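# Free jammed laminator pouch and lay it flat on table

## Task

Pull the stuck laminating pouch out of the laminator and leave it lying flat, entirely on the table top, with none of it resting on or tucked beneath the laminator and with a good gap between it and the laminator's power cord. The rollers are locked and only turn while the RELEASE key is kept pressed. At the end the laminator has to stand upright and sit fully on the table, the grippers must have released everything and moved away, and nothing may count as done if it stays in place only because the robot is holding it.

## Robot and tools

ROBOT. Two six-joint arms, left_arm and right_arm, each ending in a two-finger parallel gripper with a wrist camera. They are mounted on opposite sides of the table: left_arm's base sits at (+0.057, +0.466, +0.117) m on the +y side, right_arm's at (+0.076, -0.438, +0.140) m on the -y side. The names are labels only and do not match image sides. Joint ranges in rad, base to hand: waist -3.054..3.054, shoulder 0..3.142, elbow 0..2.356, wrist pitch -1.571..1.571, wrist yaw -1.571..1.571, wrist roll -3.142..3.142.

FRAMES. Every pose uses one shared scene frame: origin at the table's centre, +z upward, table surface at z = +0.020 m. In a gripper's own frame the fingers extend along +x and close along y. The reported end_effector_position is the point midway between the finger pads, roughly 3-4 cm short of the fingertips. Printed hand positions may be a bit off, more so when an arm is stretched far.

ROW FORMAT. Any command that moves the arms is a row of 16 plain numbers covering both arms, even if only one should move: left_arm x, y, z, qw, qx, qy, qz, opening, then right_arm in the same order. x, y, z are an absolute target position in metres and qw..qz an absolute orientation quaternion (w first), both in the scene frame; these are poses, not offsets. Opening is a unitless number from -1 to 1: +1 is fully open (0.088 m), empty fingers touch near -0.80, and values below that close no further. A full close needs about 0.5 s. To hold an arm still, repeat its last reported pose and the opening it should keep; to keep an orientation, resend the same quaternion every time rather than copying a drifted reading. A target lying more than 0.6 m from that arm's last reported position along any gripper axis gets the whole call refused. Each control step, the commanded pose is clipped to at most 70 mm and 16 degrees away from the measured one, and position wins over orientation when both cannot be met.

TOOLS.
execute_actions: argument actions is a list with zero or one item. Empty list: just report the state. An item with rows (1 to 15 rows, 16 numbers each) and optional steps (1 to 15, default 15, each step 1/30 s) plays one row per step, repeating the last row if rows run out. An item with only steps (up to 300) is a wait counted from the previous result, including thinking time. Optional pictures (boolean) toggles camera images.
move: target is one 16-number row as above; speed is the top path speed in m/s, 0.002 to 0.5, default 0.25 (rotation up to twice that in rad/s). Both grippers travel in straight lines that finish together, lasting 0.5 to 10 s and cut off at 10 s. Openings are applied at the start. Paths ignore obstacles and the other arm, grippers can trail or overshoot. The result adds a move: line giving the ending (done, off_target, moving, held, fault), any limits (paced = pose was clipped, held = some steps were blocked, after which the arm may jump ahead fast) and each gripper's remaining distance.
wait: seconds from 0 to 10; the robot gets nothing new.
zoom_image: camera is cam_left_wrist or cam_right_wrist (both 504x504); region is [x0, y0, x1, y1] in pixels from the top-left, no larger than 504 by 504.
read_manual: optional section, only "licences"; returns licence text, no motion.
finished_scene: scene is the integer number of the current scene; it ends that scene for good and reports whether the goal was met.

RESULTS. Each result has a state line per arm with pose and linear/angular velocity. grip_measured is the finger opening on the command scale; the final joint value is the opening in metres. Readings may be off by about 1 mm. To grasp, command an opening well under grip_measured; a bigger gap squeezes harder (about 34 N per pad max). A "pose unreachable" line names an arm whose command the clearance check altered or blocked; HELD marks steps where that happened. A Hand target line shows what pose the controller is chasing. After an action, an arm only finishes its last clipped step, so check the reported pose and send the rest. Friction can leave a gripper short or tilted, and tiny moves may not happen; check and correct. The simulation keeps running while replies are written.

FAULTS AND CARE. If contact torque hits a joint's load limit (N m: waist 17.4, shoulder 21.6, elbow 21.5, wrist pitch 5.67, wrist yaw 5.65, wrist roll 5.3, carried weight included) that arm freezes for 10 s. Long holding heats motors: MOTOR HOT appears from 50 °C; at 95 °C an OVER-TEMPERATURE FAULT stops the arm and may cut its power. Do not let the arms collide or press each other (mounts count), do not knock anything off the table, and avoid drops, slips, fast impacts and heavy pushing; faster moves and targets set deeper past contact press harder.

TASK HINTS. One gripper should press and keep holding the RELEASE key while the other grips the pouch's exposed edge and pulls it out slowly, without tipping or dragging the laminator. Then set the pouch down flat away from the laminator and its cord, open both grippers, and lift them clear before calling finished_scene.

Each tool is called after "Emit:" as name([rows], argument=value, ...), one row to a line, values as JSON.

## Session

Emit:
execute_actions(actions=[])

Scene clock: 0.00 s of 5200.00 s.
left_arm: end_effector_position=(+0.0827, +0.2171, +0.3426) grip_measured=+0.834 end_effector_quat_wxyz=(+0.250, +0.618, -0.014, -0.745) end_effector_velocity=(+0.002, +0.002, -0.003) end_effector_angular_velocity=(+0.017, -0.014, +0.012) | right_arm: end_effector_position=(-0.1124, -0.1224, +0.3677) grip_measured=+0.824 end_effector_quat_wxyz=(+0.389, +0.471, +0.551, +0.569) end_effector_velocity=(-0.002, -0.000, -0.004) end_effector_angular_velocity=(-0.009, -0.038, +0.017)
Joint positions: left_arm=[ 0.613  1.222  1.282 -1.26   0.195  1.413  0.08 ] | right_arm=[0.764 1.357 0.438 1.039 0.461 1.567 0.079]
Joint velocities: left_arm=[-0.002  0.002 -0.002 -0.007 -0.022 -0.007  0.   ] | right_arm=[-0.002 -0.002 -0.002 -0.022 -0.022 -0.022 -0.   ]
Motor temperatures (°C, as the motors report them): left_arm=[24 27 22 23 24 22] | right_arm=[21 24 23 23 20 24]
Heat: left arm: hottest shoulder 27 °C (+0.0 °C/min); right arm: hottest shoulder 24 °C (+0.0 °C/min).
Hand target (left_arm): +0.083, +0.217, +0.343; -0.250, -0.618, +0.014, +0.745
Hand target (right_arm): -0.112, -0.122, +0.368; +0.389, +0.471, +0.551, +0.569

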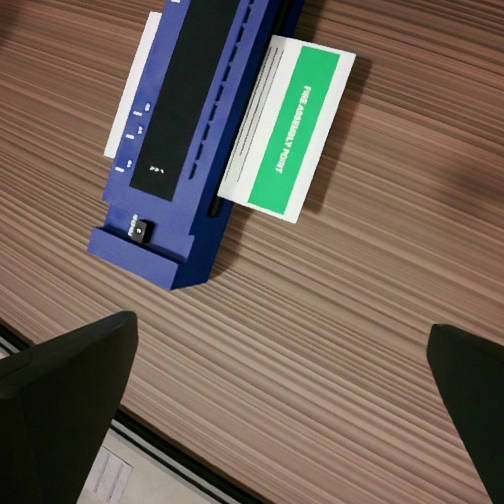

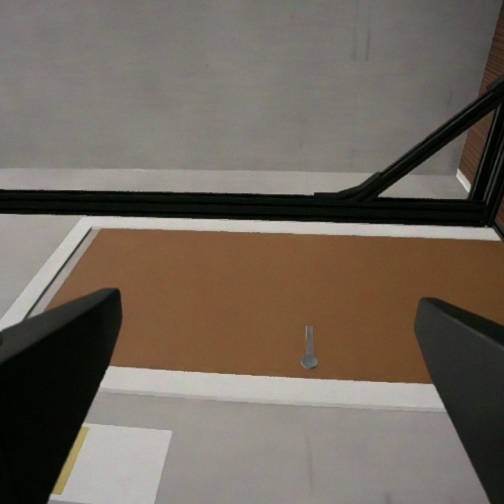

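Emit:
move(target=[0.03,0.2,0.45,0.612,0.354,0.354,-0.612,1,0.03,-0.2,0.45,0.612,-0.354,0.354,0.612,1], speed=0.4)

Scene clock: 5.07 s of 5200.00 s.
left_arm: end_effector_position=(+0.0308, +0.2006, +0.4491) grip_measured=+0.997 end_effector_quat_wxyz=(+0.611, +0.355, +0.352, -0.614) end_effector_velocity=(+0.003, +0.003, -0.001) end_effector_angular_velocity=(+0.014, -0.010, +0.028) | right_arm: end_effector_position=(+0.0312, -0.2001, +0.4503) grip_measured=+0.988 end_effector_quat_wxyz=(+0.617, -0.347, +0.357, +0.610) end_effector_velocity=(-0.003, -0.005, -0.001) end_effector_angular_velocity=(-0.022, +0.010, +0.020)
Joint positions: left_arm=[ 0.258  1.355  1.801 -1.497 -0.065 -0.11   0.088] | right_arm=[ 0.315  1.223  1.606 -1.441  0.138  0.254  0.087]
Joint velocities: left_arm=[-0.002  0.002  0.007 -0.022 -0.022 -0.022  0.   ] | right_arm=[ 0.002 -0.002  0.002 -0.022 -0.022 -0.007 -0.   ]
Motor temperatures (°C, as the motors report them): left_arm=[24 27 23 23 24 22] | right_arm=[21 24 24 24 20 24]
Heat: left arm: hottest shoulder 27 °C (+0.0 °C/min); right arm: hottest shoulder 24 °C (+0.0 °C/min).
Hand target (left_arm): +0.031, +0.199, +0.450; +0.614, +0.354, +0.352, -0.612
Hand target (right_arm): +0.031, -0.199, +0.450; +0.615, -0.352, +0.355, +0.609
Off the commanded pose (left_arm): 0.001 m, 0 deg.
Off the commanded pose (right_arm): 0.001 m, 1 deg.
move: done

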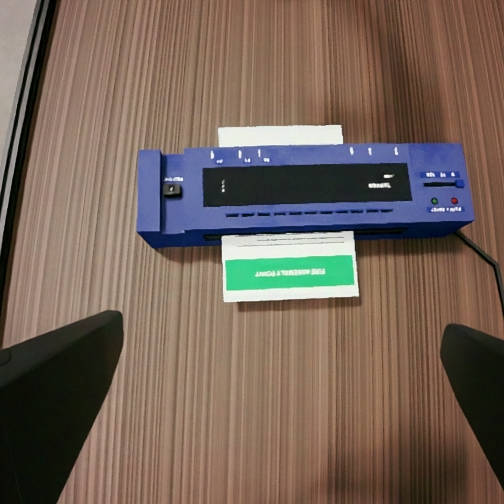

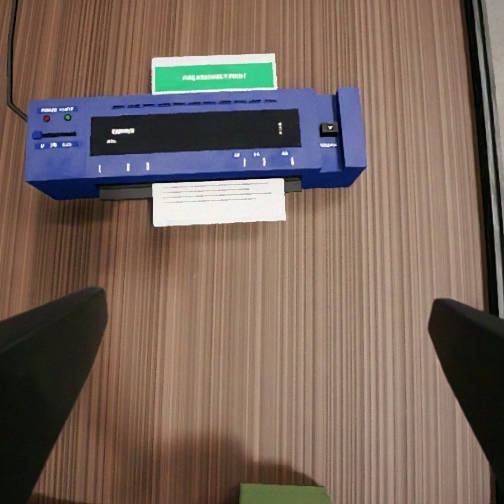

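Emit:
move(target=[0.126,0.022,0.17,0.5,0.5,0.5,-0.5,-1,-0.04,-0.145,0.1,0.288,-0.646,-0.288,0.646,-0.1], speed=0.3)

Scene clock: 11.93 s of 5200.00 s.
left_arm: end_effector_position=(+0.1250, +0.0256, +0.1752) grip_measured=-0.798 end_effector_quat_wxyz=(+0.500, +0.496, +0.501, -0.504) end_effector_velocity=(-0.000, +0.002, +0.000) end_effector_angular_velocity=(+0.008, -0.006, +0.005) | right_arm: end_effector_position=(-0.0420, -0.1414, +0.1043) grip_measured=-0.100 end_effector_quat_wxyz=(+0.296, -0.640, -0.290, +0.647) end_effector_velocity=(+0.001, -0.002, -0.003) end_effector_angular_velocity=(-0.013, -0.019, +0.017)
Joint positions: left_arm=[ 0.549  2.289  1.947 -1.223  0.01   0.157  0.   ] | right_arm=[ 0.613  1.888  0.349  0.739  0.415 -1.159  0.034]
Joint velocities: left_arm=[-0.002 -0.002 -0.002 -0.007 -0.007 -0.007  0.   ] | right_arm=[-0.002  0.002 -0.002 -0.007 -0.007 -0.022 -0.   ]
Motor temperatures (°C, as the motors report them): left_arm=[24 27 24 23 24 22] | right_arm=[21 24 25 25 20 24]
Heat: left arm: hottest shoulder 27 °C (+0.0 °C/min); right arm: hottest elbow 25 °C (+5.0 °C/min).
Hand target (left_arm): +0.127, +0.025, +0.171; +0.497, +0.501, +0.501, -0.501
Hand target (right_arm): -0.041, -0.146, +0.099; -0.287, +0.645, +0.288, -0.647
Off the commanded pose (left_arm): 0.006 m, 1 deg.
Off the commanded pose (right_arm): 0.006 m, 1 deg.
After step 90, 0.57 s passed at rest.
move: done

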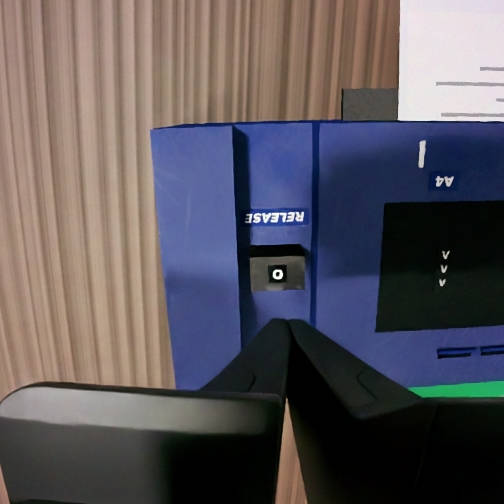

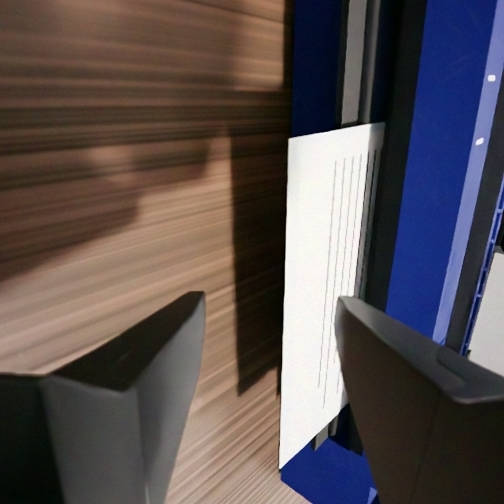

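Emit:
move(target=[0.128,0.028,0.145,0.5,0.5,0.5,-0.5,-1,-0.04,-0.115,0.077,0.288,-0.646,-0.288,0.646,-0.1], speed=0.1)

Emit:
move(target=[0.128,0.028,0.13,0.5,0.5,0.5,-0.5,-1,-0.04,-0.092,0.077,0.288,-0.646,-0.288,0.646,-0.1], speed=0.05)

Scene clock: 17.77 s of 5200.00 s.
left_arm: end_effector_position=(+0.1265, +0.0250, +0.1545) grip_measured=-0.798 end_effector_quat_wxyz=(+0.506, +0.493, +0.495, -0.506) end_effector_velocity=(-0.000, +0.001, +0.002) end_effector_angular_velocity=(+0.004, -0.007, +0.005) | right_arm: end_effector_position=(-0.0409, -0.1147, +0.0810) grip_measured=-0.100 end_effector_quat_wxyz=(+0.293, -0.643, -0.290, +0.646) end_effector_velocity=(-0.000, -0.000, -0.002) end_effector_angular_velocity=(-0.014, +0.005, +0.013)
Joint positions: left_arm=[ 0.551  2.29   1.865 -1.123  0.006  0.157  0.   ] | right_arm=[ 0.549  2.066  0.443  0.835  0.372 -1.213  0.034]
Joint velocities: left_arm=[-0.002 -0.002  0.002 -0.007 -0.007 -0.007  0.   ] | right_arm=[-0.007  0.002  0.002 -0.007 -0.022 -0.007 -0.   ]
Motor temperatures (°C, as the motors report them): left_arm=[24 29 25 23 24 22] | right_arm=[21 24 25 25 20 24]
Heat: left arm: hottest shoulder 29 °C (+6.8 °C/min); right arm: hottest elbow 25 °C (+3.4 °C/min).
Hand target (left_arm): +0.128, +0.028, +0.145; +0.500, +0.500, +0.500, -0.500
Hand target (right_arm): -0.040, -0.115, +0.077; -0.288, +0.646, +0.288, -0.646
Off the commanded pose (left_arm): 0.010 m, 1 deg.
Off the commanded pose (right_arm): 0.004 m, 1 deg.
After step 90, 2.00 s passed at rest.
move: off_target (left_arm)

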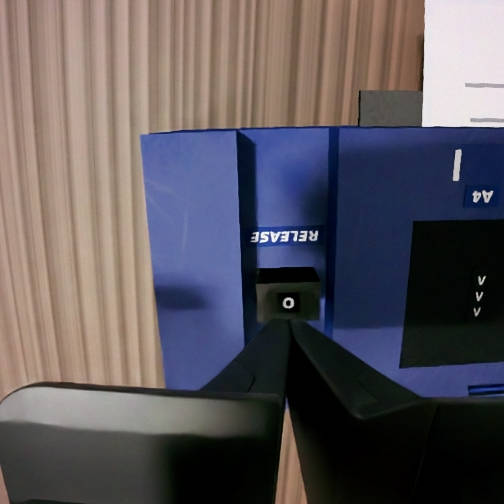

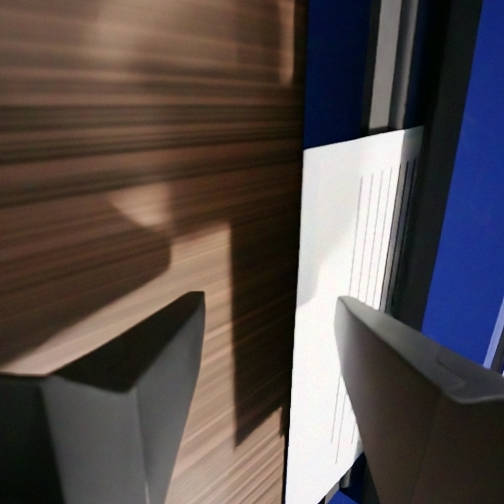

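Scene clock: 18.57 s of 5200.00 s.
left_arm: end_effector_position=(+0.1266, +0.0241, +0.1441) grip_measured=-0.798 end_effector_quat_wxyz=(+0.508, +0.491, +0.493, -0.508) end_effector_velocity=(-0.000, +0.000, -0.001) end_effector_angular_velocity=(-0.001, -0.007, +0.005) | right_arm: end_effector_position=(-0.0412, -0.0910, +0.0823) grip_measured=-0.100 end_effector_quat_wxyz=(+0.295, -0.642, -0.291, +0.646) end_effector_velocity=(-0.002, -0.002, -0.004) end_effector_angular_velocity=(-0.018, +0.003, +0.018)
Joint positions: left_arm=[ 0.551  2.296  1.832 -1.077  0.006  0.157  0.   ] | right_arm=[ 0.507  2.09   0.526  0.792  0.342 -1.245  0.034]
Joint velocities: left_arm=[-0.002 -0.002 -0.007  0.007 -0.007 -0.007  0.   ] | right_arm=[-0.002  0.007  0.002 -0.007 -0.022 -0.007 -0.   ]
Motor temperatures (°C, as the motors report them): left_arm=[24 29 25 23 24 22] | right_arm=[21 24 25 25 20 24]
Heat: left arm: hottest shoulder 29 °C (+6.5 °C/min); right arm: hottest elbow 25 °C (+3.2 °C/min).
Hand target (left_arm): +0.128, +0.028, +0.130; +0.500, +0.500, +0.500, -0.500
Hand target (right_arm): -0.040, -0.092, +0.077; -0.288, +0.646, +0.288, -0.646
Off the commanded pose (left_arm): 0.015 m, 2 deg.
Off the commanded pose (right_arm): 0.005 m, 1 deg.
move: off_target (left_arm)

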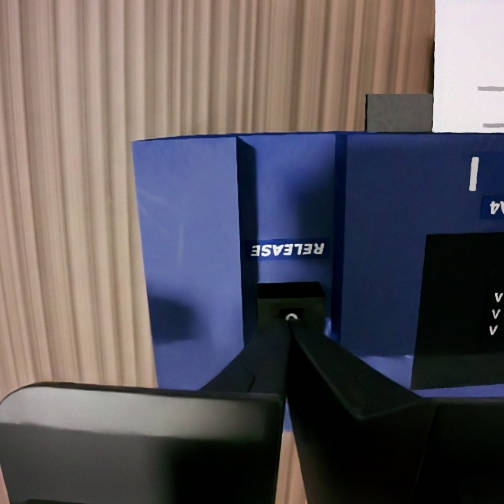

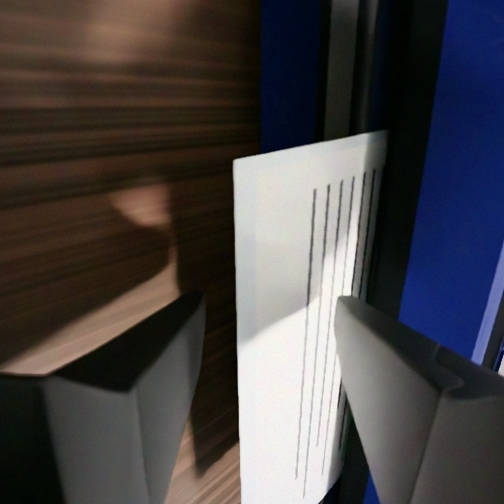

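Emit:
move(target=[0.128,0.028,0.118,0.5,0.5,0.5,-0.5,-1,-0.04,-0.082,0.079,0.288,-0.646,-0.288,0.646,-0.1], speed=0.04)

Emit:
move(target=[0.128,0.028,0.112,0.5,0.5,0.5,-0.5,-1,-0.04,-0.082,0.088,0.288,-0.646,-0.288,0.646,-0.55], speed=0.04)

Scene clock: 24.10 s of 5200.00 s.
left_arm: end_effector_position=(+0.1267, +0.0236, +0.1341) grip_measured=-0.798 end_effector_quat_wxyz=(+0.509, +0.491, +0.492, -0.508) end_effector_velocity=(+0.001, +0.006, +0.000) end_effector_angular_velocity=(+0.023, -0.003, +0.010) | right_arm: end_effector_position=(-0.0413, -0.0812, +0.0844) grip_measured=-0.100 end_effector_quat_wxyz=(+0.294, -0.642, -0.291, +0.646) end_effector_velocity=(-0.001, -0.004, -0.004) end_effector_angular_velocity=(-0.026, +0.010, +0.009)
Joint positions: left_arm=[ 0.551  2.305  1.807 -1.039  0.006  0.157  0.   ] | right_arm=[ 0.491  2.092  0.561  0.762  0.33  -1.258  0.034]
Joint velocities: left_arm=[ 0.002 -0.002 -0.002 -0.022 -0.007 -0.007  0.   ] | right_arm=[-0.002 -0.002 -0.002 -0.022 -0.022  0.007 -0.   ]
Motor temperatures (°C, as the motors report them): left_arm=[24 30 25 23 24 22] | right_arm=[21 25 25 26 20 24]
Heat: left arm: hottest shoulder 30 °C (+7.5 °C/min); right arm: hottest wrist pitch 26 °C (+5.0 °C/min).
Hand target (left_arm): +0.128, +0.029, +0.118; +0.500, +0.500, +0.500, -0.500
Hand target (right_arm): -0.040, -0.082, +0.079; -0.288, +0.646, +0.288, -0.646
Off the commanded pose (left_arm): 0.017 m, 2 deg.
Off the commanded pose (right_arm): 0.006 m, 1 deg.
After step 90, 1.57 s passed at rest.
move: off_target (left_arm)

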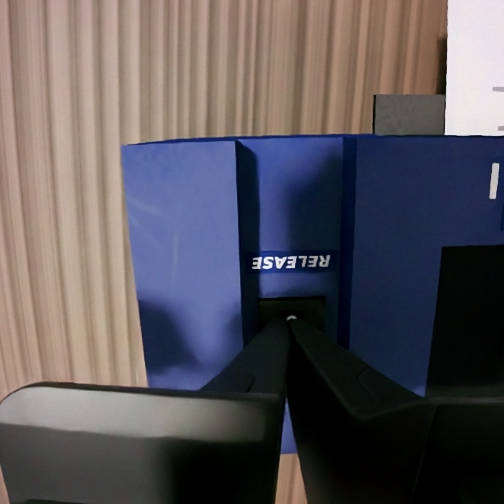

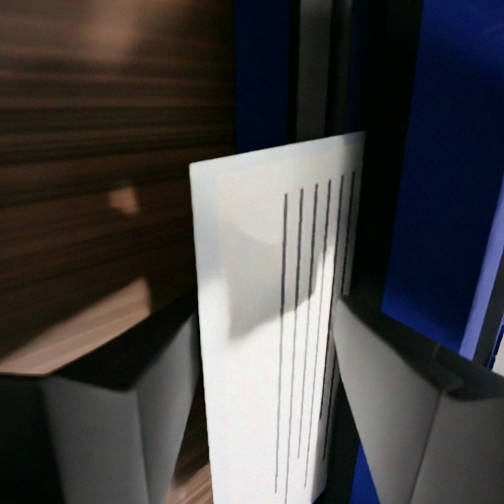

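Scene clock: 24.90 s of 5200.00 s.
left_arm: end_effector_position=(+0.1266, +0.0239, +0.1314) grip_measured=-0.798 end_effector_quat_wxyz=(+0.509, +0.490, +0.492, -0.509) end_effector_velocity=(-0.000, +0.000, -0.001) end_effector_angular_velocity=(-0.001, -0.007, +0.005) | right_arm: end_effector_position=(-0.0403, -0.0840, +0.0849) grip_measured=-0.550 end_effector_quat_wxyz=(+0.286, -0.647, -0.286, +0.646) end_effector_velocity=(+0.001, -0.003, -0.003) end_effector_angular_velocity=(-0.022, -0.021, +0.017)
Joint positions: left_arm=[ 0.551  2.305  1.796 -1.027  0.006  0.157  0.   ] | right_arm=[ 0.491  2.073  0.561  0.721  0.328 -1.258  0.012]
Joint velocities: left_arm=[-0.002 -0.002 -0.007  0.007 -0.007 -0.007  0.   ] | right_arm=[-0.002 -0.002 -0.002 -0.022 -0.007 -0.022 -0.   ]
Motor temperatures (°C, as the motors report them): left_arm=[24 30 25 24 24 22] | right_arm=[21 25 25 26 20 24]
Heat: left arm: hottest shoulder 30 °C (+7.2 °C/min); right arm: hottest wrist pitch 26 °C (+4.8 °C/min).
Hand target (left_arm): +0.128, +0.029, +0.113; +0.500, +0.500, +0.500, -0.500
Hand target (right_arm): -0.040, -0.082, +0.088; -0.288, +0.646, +0.288, -0.646
Off the commanded pose (left_arm): 0.020 m, 2 deg.
Off the commanded pose (right_arm): 0.004 m, 0 deg.
move: off_target (left_arm)

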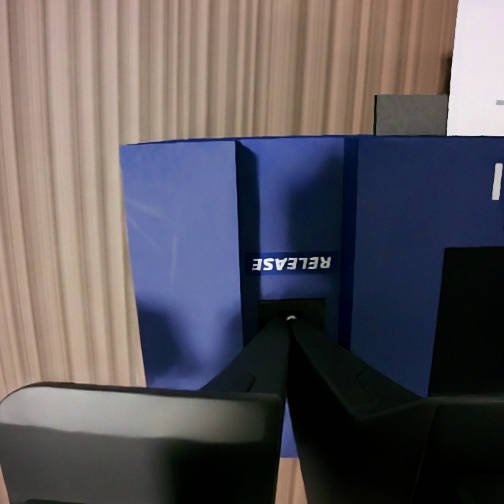

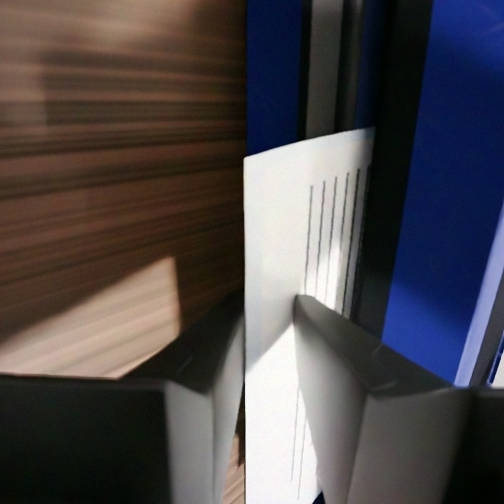

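Emit:
execute_actions([
  {"rows":[[0.128,0.028,0.11,0.5,0.5,0.5,-0.5,-1,-0.04,-0.082,0.09,0.288,-0.646,-0.288,0.646,-0.65],[0.128,0.028,0.11,0.5,0.5,0.5,-0.5,-1,-0.04,-0.082,0.091,0.288,-0.646,-0.288,0.646,-0.7],[0.128,0.028,0.11,0.5,0.5,0.5,-0.5,-1,-0.04,-0.082,0.092,0.288,-0.646,-0.288,0.646,-0.78],[0.128,0.028,0.11,0.5,0.5,0.5,-0.5,-1,-0.04,-0.082,0.092,0.288,-0.646,-0.288,0.646,-1]]},
])

Emit:
execute_actions([
  {"rows":[[0.128,0.028,0.11,0.5,0.5,0.5,-0.5,-1,-0.04,-0.086,0.09,0.288,-0.646,-0.288,0.646,-1],[0.128,0.028,0.11,0.5,0.5,0.5,-0.5,-1,-0.04,-0.089,0.09,0.288,-0.646,-0.288,0.646,-1],[0.128,0.028,0.11,0.5,0.5,0.5,-0.5,-1,-0.04,-0.092,0.089,0.288,-0.646,-0.288,0.646,-1],[0.128,0.028,0.11,0.5,0.5,0.5,-0.5,-1,-0.04,-0.095,0.088,0.288,-0.646,-0.288,0.646,-1],[0.128,0.028,0.11,0.5,0.5,0.5,-0.5,-1,-0.04,-0.098,0.087,0.288,-0.646,-0.288,0.646,-1],[0.128,0.028,0.11,0.5,0.5,0.5,-0.5,-1,-0.04,-0.101,0.086,0.288,-0.646,-0.288,0.646,-1],[0.128,0.028,0.11,0.5,0.5,0.5,-0.5,-1,-0.04,-0.104,0.086,0.288,-0.646,-0.288,0.646,-1],[0.128,0.028,0.11,0.5,0.5,0.5,-0.5,-1,-0.04,-0.107,0.086,0.288,-0.646,-0.288,0.646,-1],[0.128,0.028,0.11,0.5,0.5,0.5,-0.5,-1,-0.04,-0.11,0.086,0.288,-0.646,-0.288,0.646,-1]]},
])

Scene clock: 37.37 s of 5200.00 s.
left_arm: end_effector_position=(+0.1264, +0.0241, +0.1306) grip_measured=-0.798 end_effector_quat_wxyz=(+0.509, +0.490, +0.491, -0.509) end_effector_velocity=(-0.003, +0.004, +0.002) end_effector_angular_velocity=(+0.016, +0.011, +0.019) | right_arm: end_effector_position=(-0.0403, -0.0821, +0.0911) grip_measured=-0.799 end_effector_quat_wxyz=(+0.283, -0.648, -0.294, +0.643) end_effector_velocity=(+0.001, -0.002, -0.002) end_effector_angular_velocity=(-0.018, +0.003, -0.002)
Joint positions: left_arm=[ 0.551  2.305  1.793 -1.023  0.006  0.157  0.   ] | right_arm=[ 0.489  2.049  0.563  0.703  0.329 -1.278  0.   ]
Joint velocities: left_arm=[-0.002 -0.007 -0.002 -0.022  0.007 -0.022  0.   ] | right_arm=[-0.002 -0.002  0.002 -0.022 -0.007  0.007  0.   ]
Motor temperatures (°C, as the motors report them): left_arm=[24 31 25 25 24 22] | right_arm=[21 27 25 26 20 24]
Heat: left arm: hottest shoulder 31 °C (+6.4 °C/min); right arm: hottest shoulder 27 °C (+4.8 °C/min).
Hand target (left_arm): +0.128, +0.029, +0.111; +0.500, +0.500, +0.500, -0.500
Hand target (right_arm): -0.040, -0.082, +0.092; -0.288, +0.646, +0.288, -0.646
Off the commanded pose (left_arm): 0.021 m, 2 deg.
Off the commanded pose (right_arm): 0.001 m, 1 deg.
Steps of this call (steps 1 to 359: nothing new was sent; steps 360 to 374: all 15 steps of this action). Readings (end_effector_position):
360: left_arm (+0.1266, +0.0240, +0.1312) | right_arm (-0.0402, -0.0841, +0.0850)
361: left_arm (+0.1266, +0.0241, +0.1309) | right_arm (-0.0402, -0.0843, +0.0854)
363: left_arm (+0.1266, +0.0241, +0.1308) | right_arm (-0.0403, -0.0840, +0.0875)
367: left_arm (+0.1264, +0.0241, +0.1306) | right_arm (-0.0403, -0.0821, +0.0910)
374: the state above

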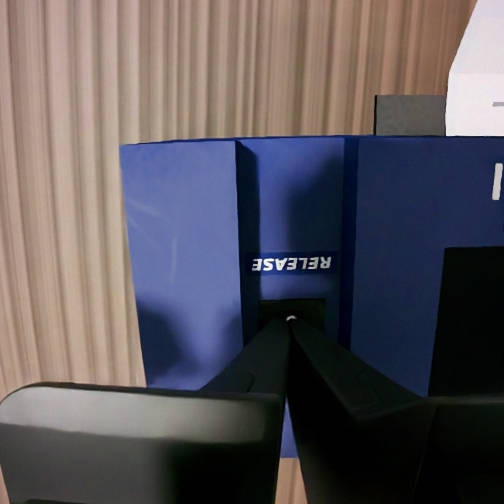

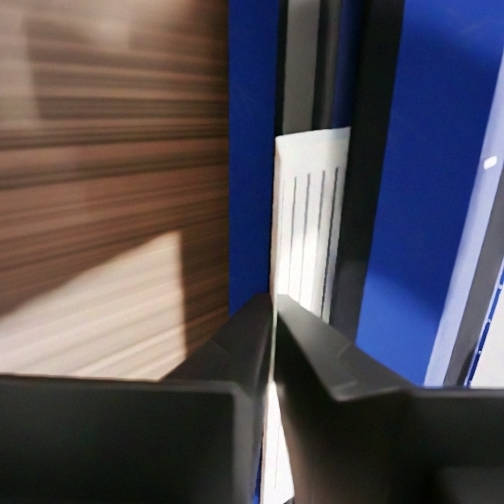

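Scene clock: 37.87 s of 5200.00 s.
left_arm: end_effector_position=(+0.1265, +0.0218, +0.1306) grip_measured=-0.798 end_effector_quat_wxyz=(+0.512, +0.489, +0.488, -0.511) end_effector_velocity=(-0.000, +0.002, +0.000) end_effector_angular_velocity=(+0.008, -0.005, +0.020) | right_arm: end_effector_position=(-0.0400, -0.0939, +0.0952) grip_measured=-0.792 end_effector_quat_wxyz=(+0.305, -0.640, -0.298, +0.639) end_effector_velocity=(-0.007, -0.095, -0.057) end_effector_angular_velocity=(-0.309, -0.125, +0.147)
Joint positions: left_arm=[ 0.549  2.305  1.793 -1.012  0.005  0.157  0.   ] | right_arm=[ 0.517  2.035  0.499  0.786  0.366 -1.246  0.   ]
Joint velocities: left_arm=[-0.002 -0.002 -0.002 -0.007 -0.007 -0.022  0.   ] | right_arm=[ 0.125 -0.037 -0.173 -0.198 -0.037  0.007 -0.004]
Motor temperatures (°C, as the motors report them): left_arm=[24 31 25 25 24 22] | right_arm=[21 27 25 26 20 24]
Heat: left arm: hottest shoulder 31 °C (+6.3 °C/min); right arm: hottest shoulder 27 °C (+4.8 °C/min).
Hand target (left_arm): +0.128, +0.029, +0.111; +0.500, +0.500, +0.500, -0.500
Hand target (right_arm): -0.040, -0.110, +0.086; -0.288, +0.646, +0.288, -0.646
Off the commanded pose (left_arm): 0.022 m, 3 deg.
Off the commanded pose (right_arm): 0.019 m, 2 deg.
Steps of this call (steps 1 to 15: all 15 steps of this action). Readings (end_effector_position):
1: left_arm (+0.1264, +0.0241, +0.1306) | right_arm (-0.0403, -0.0821, +0.0911)
2: left_arm (+0.1264, +0.0241, +0.1306) | right_arm (-0.0403, -0.0823, +0.0912)
4: left_arm (+0.1264, +0.0241, +0.1306) | right_arm (-0.0401, -0.0841, +0.0914)
8: left_arm (+0.1265, +0.0234, +0.1305) | right_arm (-0.0396, -0.0893, +0.0923)
15: the state above

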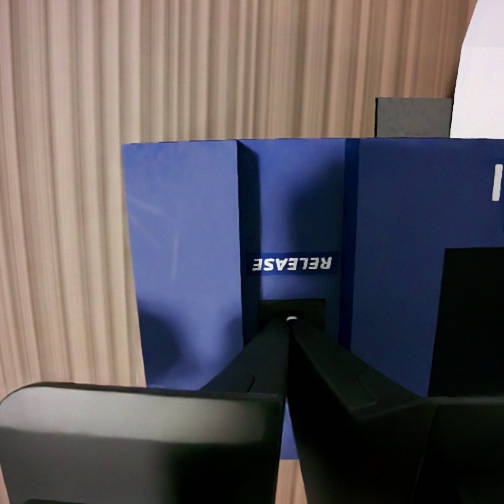

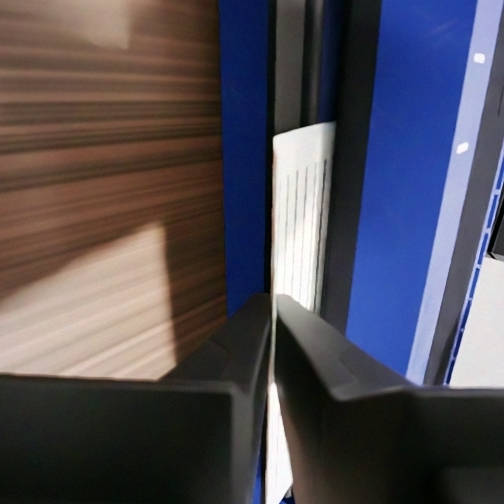

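Emit:
execute_actions([
  {"rows":[[0.128,0.03,0.104,0.5,0.5,0.5,-0.5,-1,-0.04,-0.11,0.086,0.288,-0.646,-0.288,0.646,-1]],"steps":8},
])

Scene clock: 40.10 s of 5200.00 s.
left_arm: end_effector_position=(+0.1263, +0.0228, +0.1276) grip_measured=-0.798 end_effector_quat_wxyz=(+0.512, +0.489, +0.488, -0.511) end_effector_velocity=(+0.002, +0.004, -0.003) end_effector_angular_velocity=(+0.020, -0.018, +0.021) | right_arm: end_effector_position=(-0.0401, -0.1070, +0.0878) grip_measured=-0.801 end_effector_quat_wxyz=(+0.286, -0.648, -0.295, +0.641) end_effector_velocity=(-0.002, -0.002, -0.002) end_effector_angular_velocity=(-0.014, +0.005, +0.018)
Joint positions: left_arm=[ 0.549  2.305  1.78  -1.001  0.006  0.157  0.   ] | right_arm=[ 0.535  2.034  0.471  0.775  0.368 -1.244  0.   ]
Joint velocities: left_arm=[-0.002  0.002 -0.007 -0.007 -0.022 -0.022  0.   ] | right_arm=[-0.002 -0.002 -0.002 -0.007 -0.022 -0.007  0.   ]
Motor temperatures (°C, as the motors report them): left_arm=[24 31 25 25 24 22] | right_arm=[21 27 25 26 20 24]
Heat: left arm: hottest shoulder 31 °C (+6.0 °C/min); right arm: hottest shoulder 27 °C (+4.5 °C/min).
Hand target (left_arm): +0.128, +0.031, +0.105; +0.500, +0.500, +0.500, -0.500
Hand target (right_arm): -0.040, -0.110, +0.086; -0.288, +0.646, +0.288, -0.646
Off the commanded pose (left_arm): 0.025 m, 3 deg.
Off the commanded pose (right_arm): 0.004 m, 1 deg.
Steps of this call (steps 1 to 59: nothing new was sent; steps 60 to 67: all 8 steps of this action). Readings (end_effector_position):
60: left_arm (+0.1264, +0.0220, +0.1300) | right_arm (-0.0402, -0.1068, +0.0879)
61: left_arm (+0.1263, +0.0224, +0.1290) | right_arm (-0.0402, -0.1068, +0.0879)
63: left_arm (+0.1263, +0.0227, +0.1282) | right_arm (-0.0402, -0.1068, +0.0879)
67: the state above

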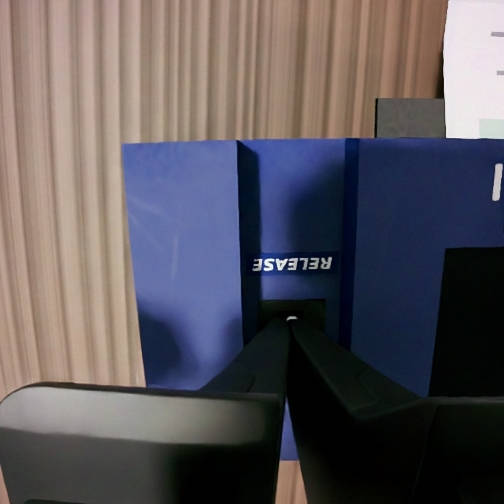

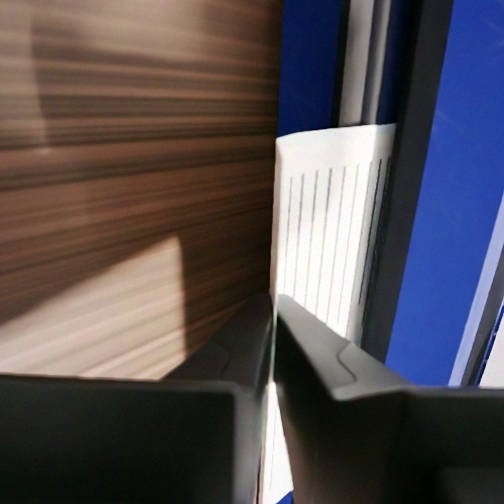

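Emit:
execute_actions([
  {"rows":[[0.128,0.03,0.104,0.5,0.5,0.5,-0.5,-1,-0.04,-0.113,0.085,0.288,-0.646,-0.288,0.646,-1],[0.128,0.03,0.104,0.5,0.5,0.5,-0.5,-1,-0.04,-0.116,0.085,0.288,-0.646,-0.288,0.646,-1],[0.128,0.03,0.104,0.5,0.5,0.5,-0.5,-1,-0.04,-0.119,0.084,0.288,-0.646,-0.288,0.646,-1],[0.128,0.03,0.104,0.5,0.5,0.5,-0.5,-1,-0.04,-0.122,0.084,0.288,-0.646,-0.288,0.646,-1],[0.128,0.03,0.104,0.5,0.5,0.5,-0.5,-1,-0.04,-0.125,0.083,0.288,-0.646,-0.288,0.646,-1],[0.128,0.03,0.104,0.5,0.5,0.5,-0.5,-1,-0.04,-0.128,0.083,0.288,-0.646,-0.288,0.646,-1],[0.128,0.03,0.104,0.5,0.5,0.5,-0.5,-1,-0.04,-0.131,0.082,0.288,-0.646,-0.288,0.646,-1],[0.128,0.03,0.104,0.5,0.5,0.5,-0.5,-1,-0.04,-0.134,0.082,0.288,-0.646,-0.288,0.646,-1],[0.128,0.03,0.104,0.5,0.5,0.5,-0.5,-1,-0.04,-0.137,0.082,0.288,-0.646,-0.288,0.646,-1],[0.128,0.03,0.104,0.5,0.5,0.5,-0.5,-1,-0.04,-0.14,0.082,0.288,-0.646,-0.288,0.646,-1],[0.128,0.03,0.104,0.5,0.5,0.5,-0.5,-1,-0.04,-0.143,0.082,0.288,-0.646,-0.288,0.646,-1],[0.128,0.03,0.104,0.5,0.5,0.5,-0.5,-1,-0.04,-0.146,0.082,0.288,-0.646,-0.288,0.646,-1],[0.128,0.03,0.104,0.5,0.5,0.5,-0.5,-1,-0.04,-0.149,0.082,0.288,-0.646,-0.288,0.646,-1],[0.128,0.03,0.104,0.5,0.5,0.5,-0.5,-1,-0.04,-0.152,0.082,0.288,-0.646,-0.288,0.646,-1],[0.128,0.03,0.104,0.5,0.5,0.5,-0.5,-1,-0.04,-0.155,0.082,0.288,-0.646,-0.288,0.646,-1]]},
])

Emit:
execute_actions([
  {"rows":[[0.128,0.03,0.104,0.5,0.5,0.5,-0.5,-1,-0.04,-0.158,0.082,0.288,-0.646,-0.288,0.646,-1],[0.128,0.03,0.104,0.5,0.5,0.5,-0.5,-1,-0.04,-0.161,0.082,0.288,-0.646,-0.288,0.646,-1],[0.128,0.03,0.104,0.5,0.5,0.5,-0.5,-1,-0.04,-0.164,0.082,0.288,-0.646,-0.288,0.646,-1],[0.128,0.03,0.104,0.5,0.5,0.5,-0.5,-1,-0.04,-0.167,0.082,0.288,-0.646,-0.288,0.646,-1],[0.128,0.03,0.104,0.5,0.5,0.5,-0.5,-1,-0.04,-0.17,0.082,0.288,-0.646,-0.288,0.646,-1],[0.128,0.03,0.104,0.5,0.5,0.5,-0.5,-1,-0.04,-0.173,0.082,0.288,-0.646,-0.288,0.646,-1],[0.128,0.03,0.104,0.5,0.5,0.5,-0.5,-1,-0.04,-0.176,0.082,0.288,-0.646,-0.288,0.646,-1],[0.128,0.03,0.104,0.5,0.5,0.5,-0.5,-1,-0.04,-0.179,0.082,0.288,-0.646,-0.288,0.646,-1],[0.128,0.03,0.104,0.5,0.5,0.5,-0.5,-1,-0.04,-0.182,0.082,0.288,-0.646,-0.288,0.646,-1],[0.128,0.03,0.104,0.5,0.5,0.5,-0.5,-1,-0.04,-0.185,0.082,0.288,-0.646,-0.288,0.646,-1],[0.128,0.03,0.104,0.5,0.5,0.5,-0.5,-1,-0.04,-0.188,0.082,0.288,-0.646,-0.288,0.646,-1],[0.128,0.03,0.104,0.5,0.5,0.5,-0.5,-1,-0.04,-0.191,0.082,0.288,-0.646,-0.288,0.646,-1],[0.128,0.03,0.104,0.5,0.5,0.5,-0.5,-1,-0.04,-0.194,0.082,0.288,-0.646,-0.288,0.646,-1],[0.128,0.03,0.104,0.5,0.5,0.5,-0.5,-1,-0.04,-0.197,0.082,0.288,-0.646,-0.288,0.646,-1],[0.128,0.03,0.104,0.5,0.5,0.5,-0.5,-1,-0.04,-0.2,0.082,0.288,-0.646,-0.288,0.646,-1]]},
])

Scene clock: 56.53 s of 5200.00 s.
left_arm: end_effector_position=(+0.1263, +0.0228, +0.1272) grip_measured=-0.798 end_effector_quat_wxyz=(+0.512, +0.488, +0.488, -0.511) end_effector_velocity=(+0.001, +0.006, +0.000) end_effector_angular_velocity=(+0.025, -0.018, +0.006) | right_arm: end_effector_position=(-0.0415, -0.1420, +0.0828) grip_measured=-0.800 end_effector_quat_wxyz=(+0.286, -0.646, -0.295, +0.644) end_effector_velocity=(+0.007, -0.125, -0.030) end_effector_angular_velocity=(-0.165, -0.074, +0.059)
Joint positions: left_arm=[ 0.55   2.305  1.779 -0.999  0.006  0.157  0.   ] | right_arm=[ 0.612  2.023  0.353  0.861  0.414 -1.182  0.   ]
Joint velocities: left_arm=[-0.002 -0.002 -0.002 -0.022 -0.022 -0.007  0.   ] | right_arm=[ 0.247 -0.081 -0.335  0.007  0.11   0.168  0.   ]
Motor temperatures (°C, as the motors report them): left_arm=[24 31 24 27 24 22] | right_arm=[21 28 24 27 20 24]
Heat: left arm: hottest shoulder 31 °C (+4.2 °C/min); right arm: hottest shoulder 28 °C (+4.2 °C/min).
Hand target (left_arm): +0.128, +0.031, +0.105; +0.500, +0.500, +0.500, -0.500
Hand target (right_arm): -0.040, -0.154, +0.082; -0.287, +0.646, +0.288, -0.646
Off the commanded pose (left_arm): 0.024 m, 3 deg.
Off the commanded pose (right_arm): 0.013 m, 1 deg.
Steps of this call (steps 1 to 478: nothing new was sent; steps 479 to 493: all 15 steps of this action). Readings (end_effector_position):
479: left_arm (+0.1263, +0.0229, +0.1274) | right_arm (-0.0435, -0.1089, +0.0875)
480: left_arm (+0.1263, +0.0229, +0.1274) | right_arm (-0.0435, -0.1092, +0.0877)
482: left_arm (+0.1263, +0.0229, +0.1274) | right_arm (-0.0433, -0.1112, +0.0878)
486: left_arm (+0.1263, +0.0229, +0.1274) | right_arm (-0.0424, -0.1153, +0.0895)
493: the state above

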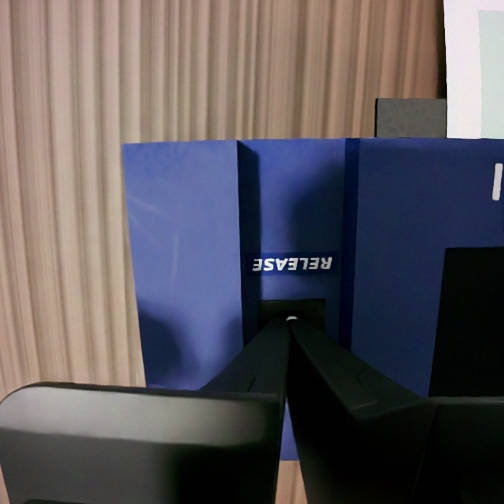

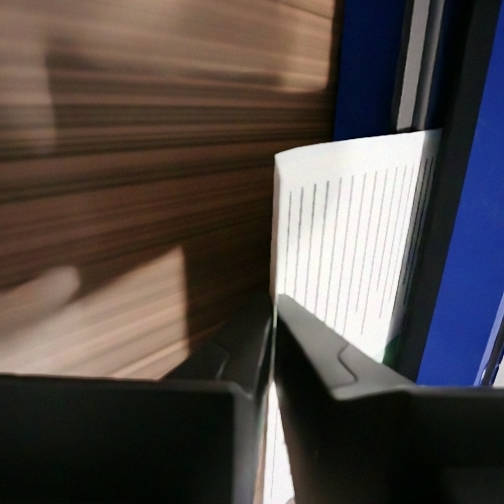

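Scene clock: 57.03 s of 5200.00 s.
left_arm: end_effector_position=(+0.1262, +0.0219, +0.1273) grip_measured=-0.798 end_effector_quat_wxyz=(+0.513, +0.488, +0.487, -0.512) end_effector_velocity=(+0.000, -0.001, +0.001) end_effector_angular_velocity=(-0.006, -0.008, +0.005) | right_arm: end_effector_position=(-0.0396, -0.1871, +0.0827) grip_measured=-0.799 end_effector_quat_wxyz=(+0.290, -0.648, -0.294, +0.640) end_effector_velocity=(+0.014, -0.032, +0.042) end_effector_angular_velocity=(+0.220, +0.170, -0.245)
Joint positions: left_arm=[ 0.549  2.305  1.779 -0.995  0.007  0.158  0.   ] | right_arm=[ 0.747  1.987  0.215  0.912  0.517 -1.066  0.   ]
Joint velocities: left_arm=[-0.002 -0.002 -0.002  0.007 -0.007 -0.007  0.   ] | right_arm=[ 0.178 -0.125 -0.193  0.168  0.286  0.359  0.   ]
Motor temperatures (°C, as the motors report them): left_arm=[24 31 24 27 24 22] | right_arm=[21 28 24 27 20 24]
Heat: left arm: hottest shoulder 31 °C (+4.2 °C/min); right arm: hottest shoulder 28 °C (+4.2 °C/min).
Hand target (left_arm): +0.128, +0.031, +0.105; +0.500, +0.500, +0.500, -0.500
Hand target (right_arm): -0.040, -0.199, +0.081; -0.287, +0.646, +0.288, -0.646
Off the commanded pose (left_arm): 0.025 m, 3 deg.
Off the commanded pose (right_arm): 0.013 m, 1 deg.
Steps of this call (steps 1 to 15: all 15 steps of this action). Readings (end_effector_position):
1: left_arm (+0.1263, +0.0228, +0.1272) | right_arm (-0.0413, -0.1461, +0.0819)
2: left_arm (+0.1263, +0.0228, +0.1272) | right_arm (-0.0410, -0.1491, +0.0821)
4: left_arm (+0.1263, +0.0228, +0.1272) | right_arm (-0.0405, -0.1509, +0.0852)
8: left_arm (+0.1263, +0.0220, +0.1273) | right_arm (-0.0407, -0.1565, +0.0893)
15: the state above

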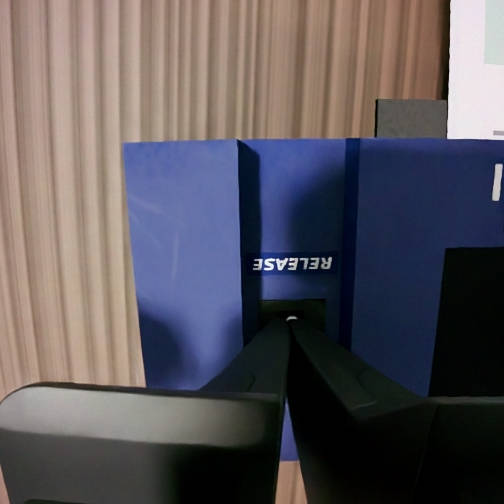

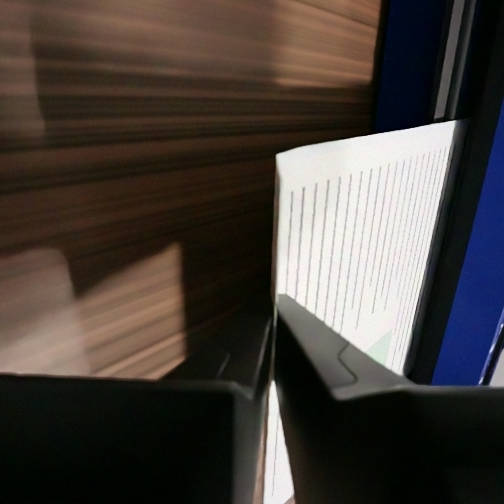

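Emit:
execute_actions([
  {"rows":[[0.128,0.03,0.104,0.5,0.5,0.5,-0.5,-1,-0.041,-0.203,0.081,0.288,-0.646,-0.288,0.646,-1],[0.128,0.03,0.104,0.5,0.5,0.5,-0.5,-1,-0.041,-0.206,0.081,0.288,-0.646,-0.288,0.646,-1],[0.128,0.03,0.104,0.5,0.5,0.5,-0.5,-1,-0.042,-0.209,0.08,0.288,-0.646,-0.288,0.646,-1],[0.128,0.03,0.104,0.5,0.5,0.5,-0.5,-1,-0.042,-0.212,0.08,0.288,-0.646,-0.288,0.646,-1],[0.128,0.03,0.104,0.5,0.5,0.5,-0.5,-1,-0.043,-0.215,0.08,0.288,-0.646,-0.288,0.646,-1],[0.128,0.03,0.104,0.5,0.5,0.5,-0.5,-1,-0.043,-0.218,0.08,0.288,-0.646,-0.288,0.646,-1],[0.128,0.03,0.104,0.5,0.5,0.5,-0.5,-1,-0.044,-0.221,0.08,0.288,-0.646,-0.288,0.646,-1],[0.128,0.03,0.104,0.5,0.5,0.5,-0.5,-1,-0.045,-0.224,0.08,0.288,-0.646,-0.288,0.646,-1],[0.128,0.03,0.104,0.5,0.5,0.5,-0.5,-1,-0.046,-0.227,0.08,0.288,-0.646,-0.288,0.646,-1],[0.128,0.03,0.104,0.5,0.5,0.5,-0.5,-1,-0.047,-0.23,0.08,0.288,-0.646,-0.288,0.646,-1]]},
])

Scene clock: 69.43 s of 5200.00 s.
left_arm: end_effector_position=(+0.1259, +0.0190, +0.1274) grip_measured=-0.798 end_effector_quat_wxyz=(+0.515, +0.485, +0.483, -0.516) end_effector_velocity=(+0.001, -0.004, +0.005) end_effector_angular_velocity=(-0.021, -0.010, +0.005) | right_arm: end_effector_position=(-0.0442, -0.2298, +0.0781) grip_measured=-0.804 end_effector_quat_wxyz=(+0.284, -0.649, -0.288, +0.644) end_effector_velocity=(-0.002, -0.018, -0.000) end_effector_angular_velocity=(-0.019, -0.020, -0.016)
Joint positions: left_arm=[ 0.548  2.305  1.779 -0.982  0.009  0.16   0.   ] | right_arm=[ 0.94   1.965  0.137  0.853  0.621 -0.873  0.   ]
Joint velocities: left_arm=[-0.002 -0.007  0.007  0.007 -0.007 -0.007  0.   ] | right_arm=[ 0.105 -0.056 -0.002 -0.154  0.066  0.125  0.   ]
Motor temperatures (°C, as the motors report them): left_arm=[24 32 24 26 24 22] | right_arm=[21 28 24 27 20 24]
Heat: left arm: hottest shoulder 32 °C (+5.0 °C/min); right arm: hottest shoulder 28 °C (+3.0 °C/min).
Hand target (left_arm): +0.128, +0.031, +0.105; +0.500, +0.500, +0.500, -0.500
Hand target (right_arm): -0.047, -0.230, +0.080; -0.288, +0.646, +0.288, -0.646
Off the commanded pose (left_arm): 0.026 m, 4 deg.
Off the commanded pose (right_arm): 0.003 m, 1 deg.
Steps of this call (steps 1 to 357: nothing new was sent; steps 358 to 372: all 15 steps of this action). Readings (end_effector_position):
358: left_arm (+0.1261, +0.0199, +0.1274) | right_arm (-0.0388, -0.1978, +0.0823)
359: left_arm (+0.1261, +0.0199, +0.1274) | right_arm (-0.0388, -0.1986, +0.0823)
361: left_arm (+0.1261, +0.0199, +0.1274) | right_arm (-0.0385, -0.2006, +0.0832)
365: left_arm (+0.1258, +0.0190, +0.1274) | right_arm (-0.0393, -0.2062, +0.0847)
372: the state above

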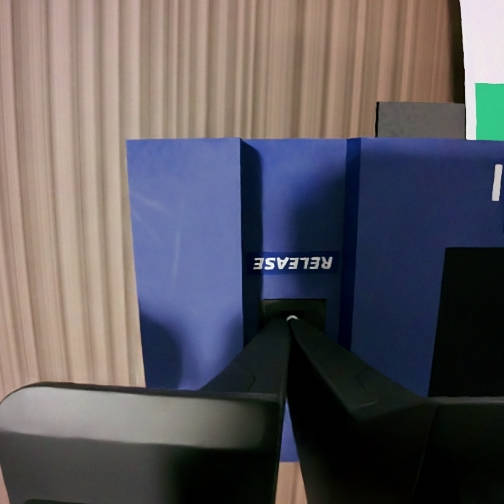

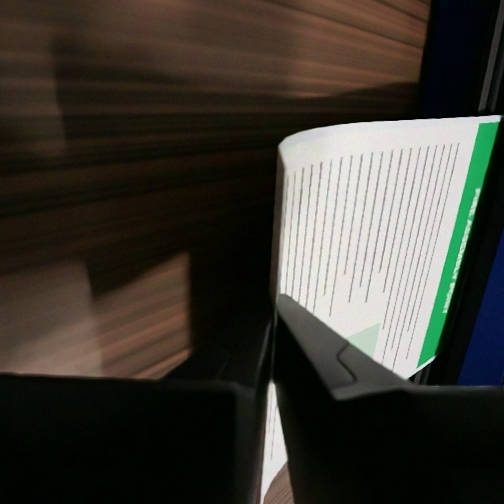

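Emit:
move(target=[0.128,0.03,0.2,0.5,0.5,0.5,-0.5,-1,-0.08,-0.3,0.078,0.288,-0.646,-0.288,0.646,-1], speed=0.07)

Emit:
move(target=[0.0,0.1,0.36,0.612,0.354,0.354,-0.612,1,-0.085,-0.305,0.062,0.25,-0.661,-0.25,0.661,-1], speed=0.2)

Scene clock: 74.70 s of 5200.00 s.
left_arm: end_effector_position=(+0.1255, +0.0319, +0.1897) grip_measured=-0.798 end_effector_quat_wxyz=(+0.491, +0.504, +0.509, -0.496) end_effector_velocity=(-0.002, +0.001, +0.002) end_effector_angular_velocity=(+0.001, +0.007, +0.005) | right_arm: end_effector_position=(-0.0777, -0.3011, +0.0763) grip_measured=-0.804 end_effector_quat_wxyz=(+0.285, -0.650, -0.287, +0.643) end_effector_velocity=(+0.001, -0.002, -0.000) end_effector_angular_velocity=(-0.011, -0.004, -0.006)
Joint positions: left_arm=[ 0.551  2.288  2.002 -1.311  0.007  0.16   0.   ] | right_arm=[ 1.45   1.903  0.252  0.244  0.82  -0.237  0.   ]
Joint velocities: left_arm=[-0.002 -0.002  0.002 -0.007  0.007 -0.007  0.   ] | right_arm=[ 0.007 -0.007  0.007 -0.037 -0.007  0.022  0.   ]
Motor temperatures (°C, as the motors report them): left_arm=[24 32 24 26 24 22] | right_arm=[21 28 24 27 20 24]
Heat: left arm: hottest shoulder 32 °C (+4.1 °C/min); right arm: hottest shoulder 28 °C (+3.1 °C/min).
Hand target (left_arm): +0.128, +0.030, +0.200; +0.500, +0.500, +0.500, -0.500
Hand target (right_arm): -0.080, -0.301, +0.078; -0.287, +0.647, +0.287, -0.646
Off the commanded pose (left_arm): 0.011 m, 2 deg.
Off the commanded pose (right_arm): 0.003 m, 1 deg.
move: off_target (left_arm)

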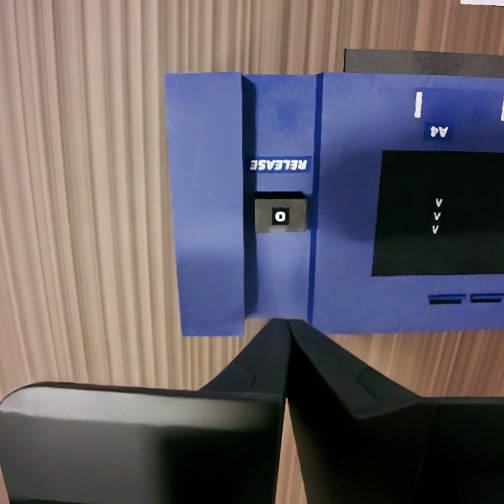

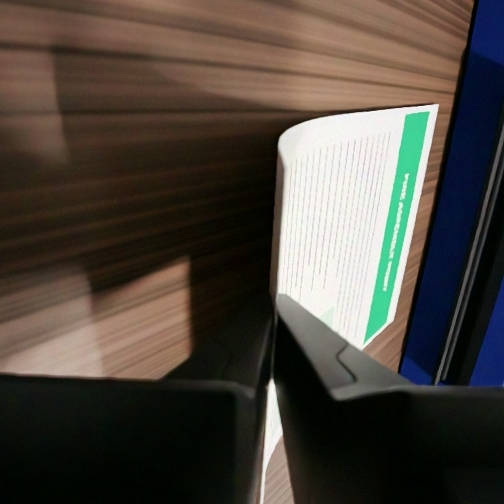

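Scene clock: 76.47 s of 5200.00 s.
left_arm: end_effector_position=(-0.0002, +0.0958, +0.3574) grip_measured=+0.997 end_effector_quat_wxyz=(+0.611, +0.356, +0.354, -0.612) end_effector_velocity=(+0.003, +0.002, -0.000) end_effector_angular_velocity=(+0.004, -0.009, +0.027) | right_arm: end_effector_position=(-0.0849, -0.3048, +0.0641) grip_measured=-0.804 end_effector_quat_wxyz=(+0.253, -0.659, -0.252, +0.662) end_effector_velocity=(-0.001, -0.003, -0.002) end_effector_angular_velocity=(-0.022, -0.013, +0.023)
Joint positions: left_arm=[ 0.201  1.586  1.598 -1.072 -0.095 -0.163  0.088] | right_arm=[ 1.412  1.922  0.275  0.255  0.712 -0.264  0.   ]
Joint velocities: left_arm=[-0.002 -0.002 -0.002 -0.007 -0.022 -0.022 -0.   ] | right_arm=[ 0.002 -0.002  0.002 -0.007 -0.022 -0.022  0.   ]
Motor temperatures (°C, as the motors report them): left_arm=[24 33 24 26 24 22] | right_arm=[21 28 24 27 20 24]
Heat: left arm: hottest shoulder 33 °C (+4.0 °C/min); right arm: hottest shoulder 28 °C (+3.0 °C/min).
Hand target (left_arm): +0.000, +0.098, +0.359; +0.615, +0.354, +0.353, -0.610
Hand target (right_arm): -0.085, -0.305, +0.062; -0.250, +0.662, +0.250, -0.661
Off the commanded pose (left_arm): 0.005 m, 0 deg.
Off the commanded pose (right_arm): 0.002 m, 0 deg.
move: done

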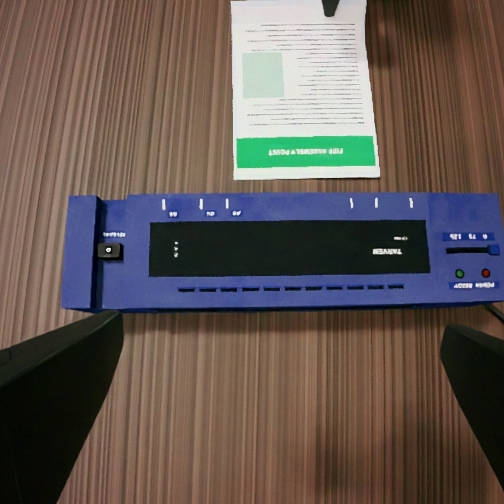

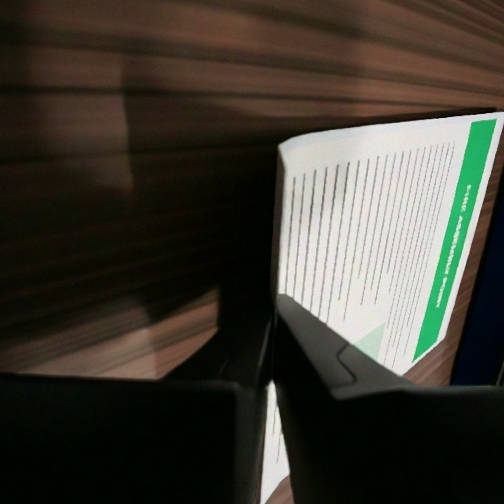

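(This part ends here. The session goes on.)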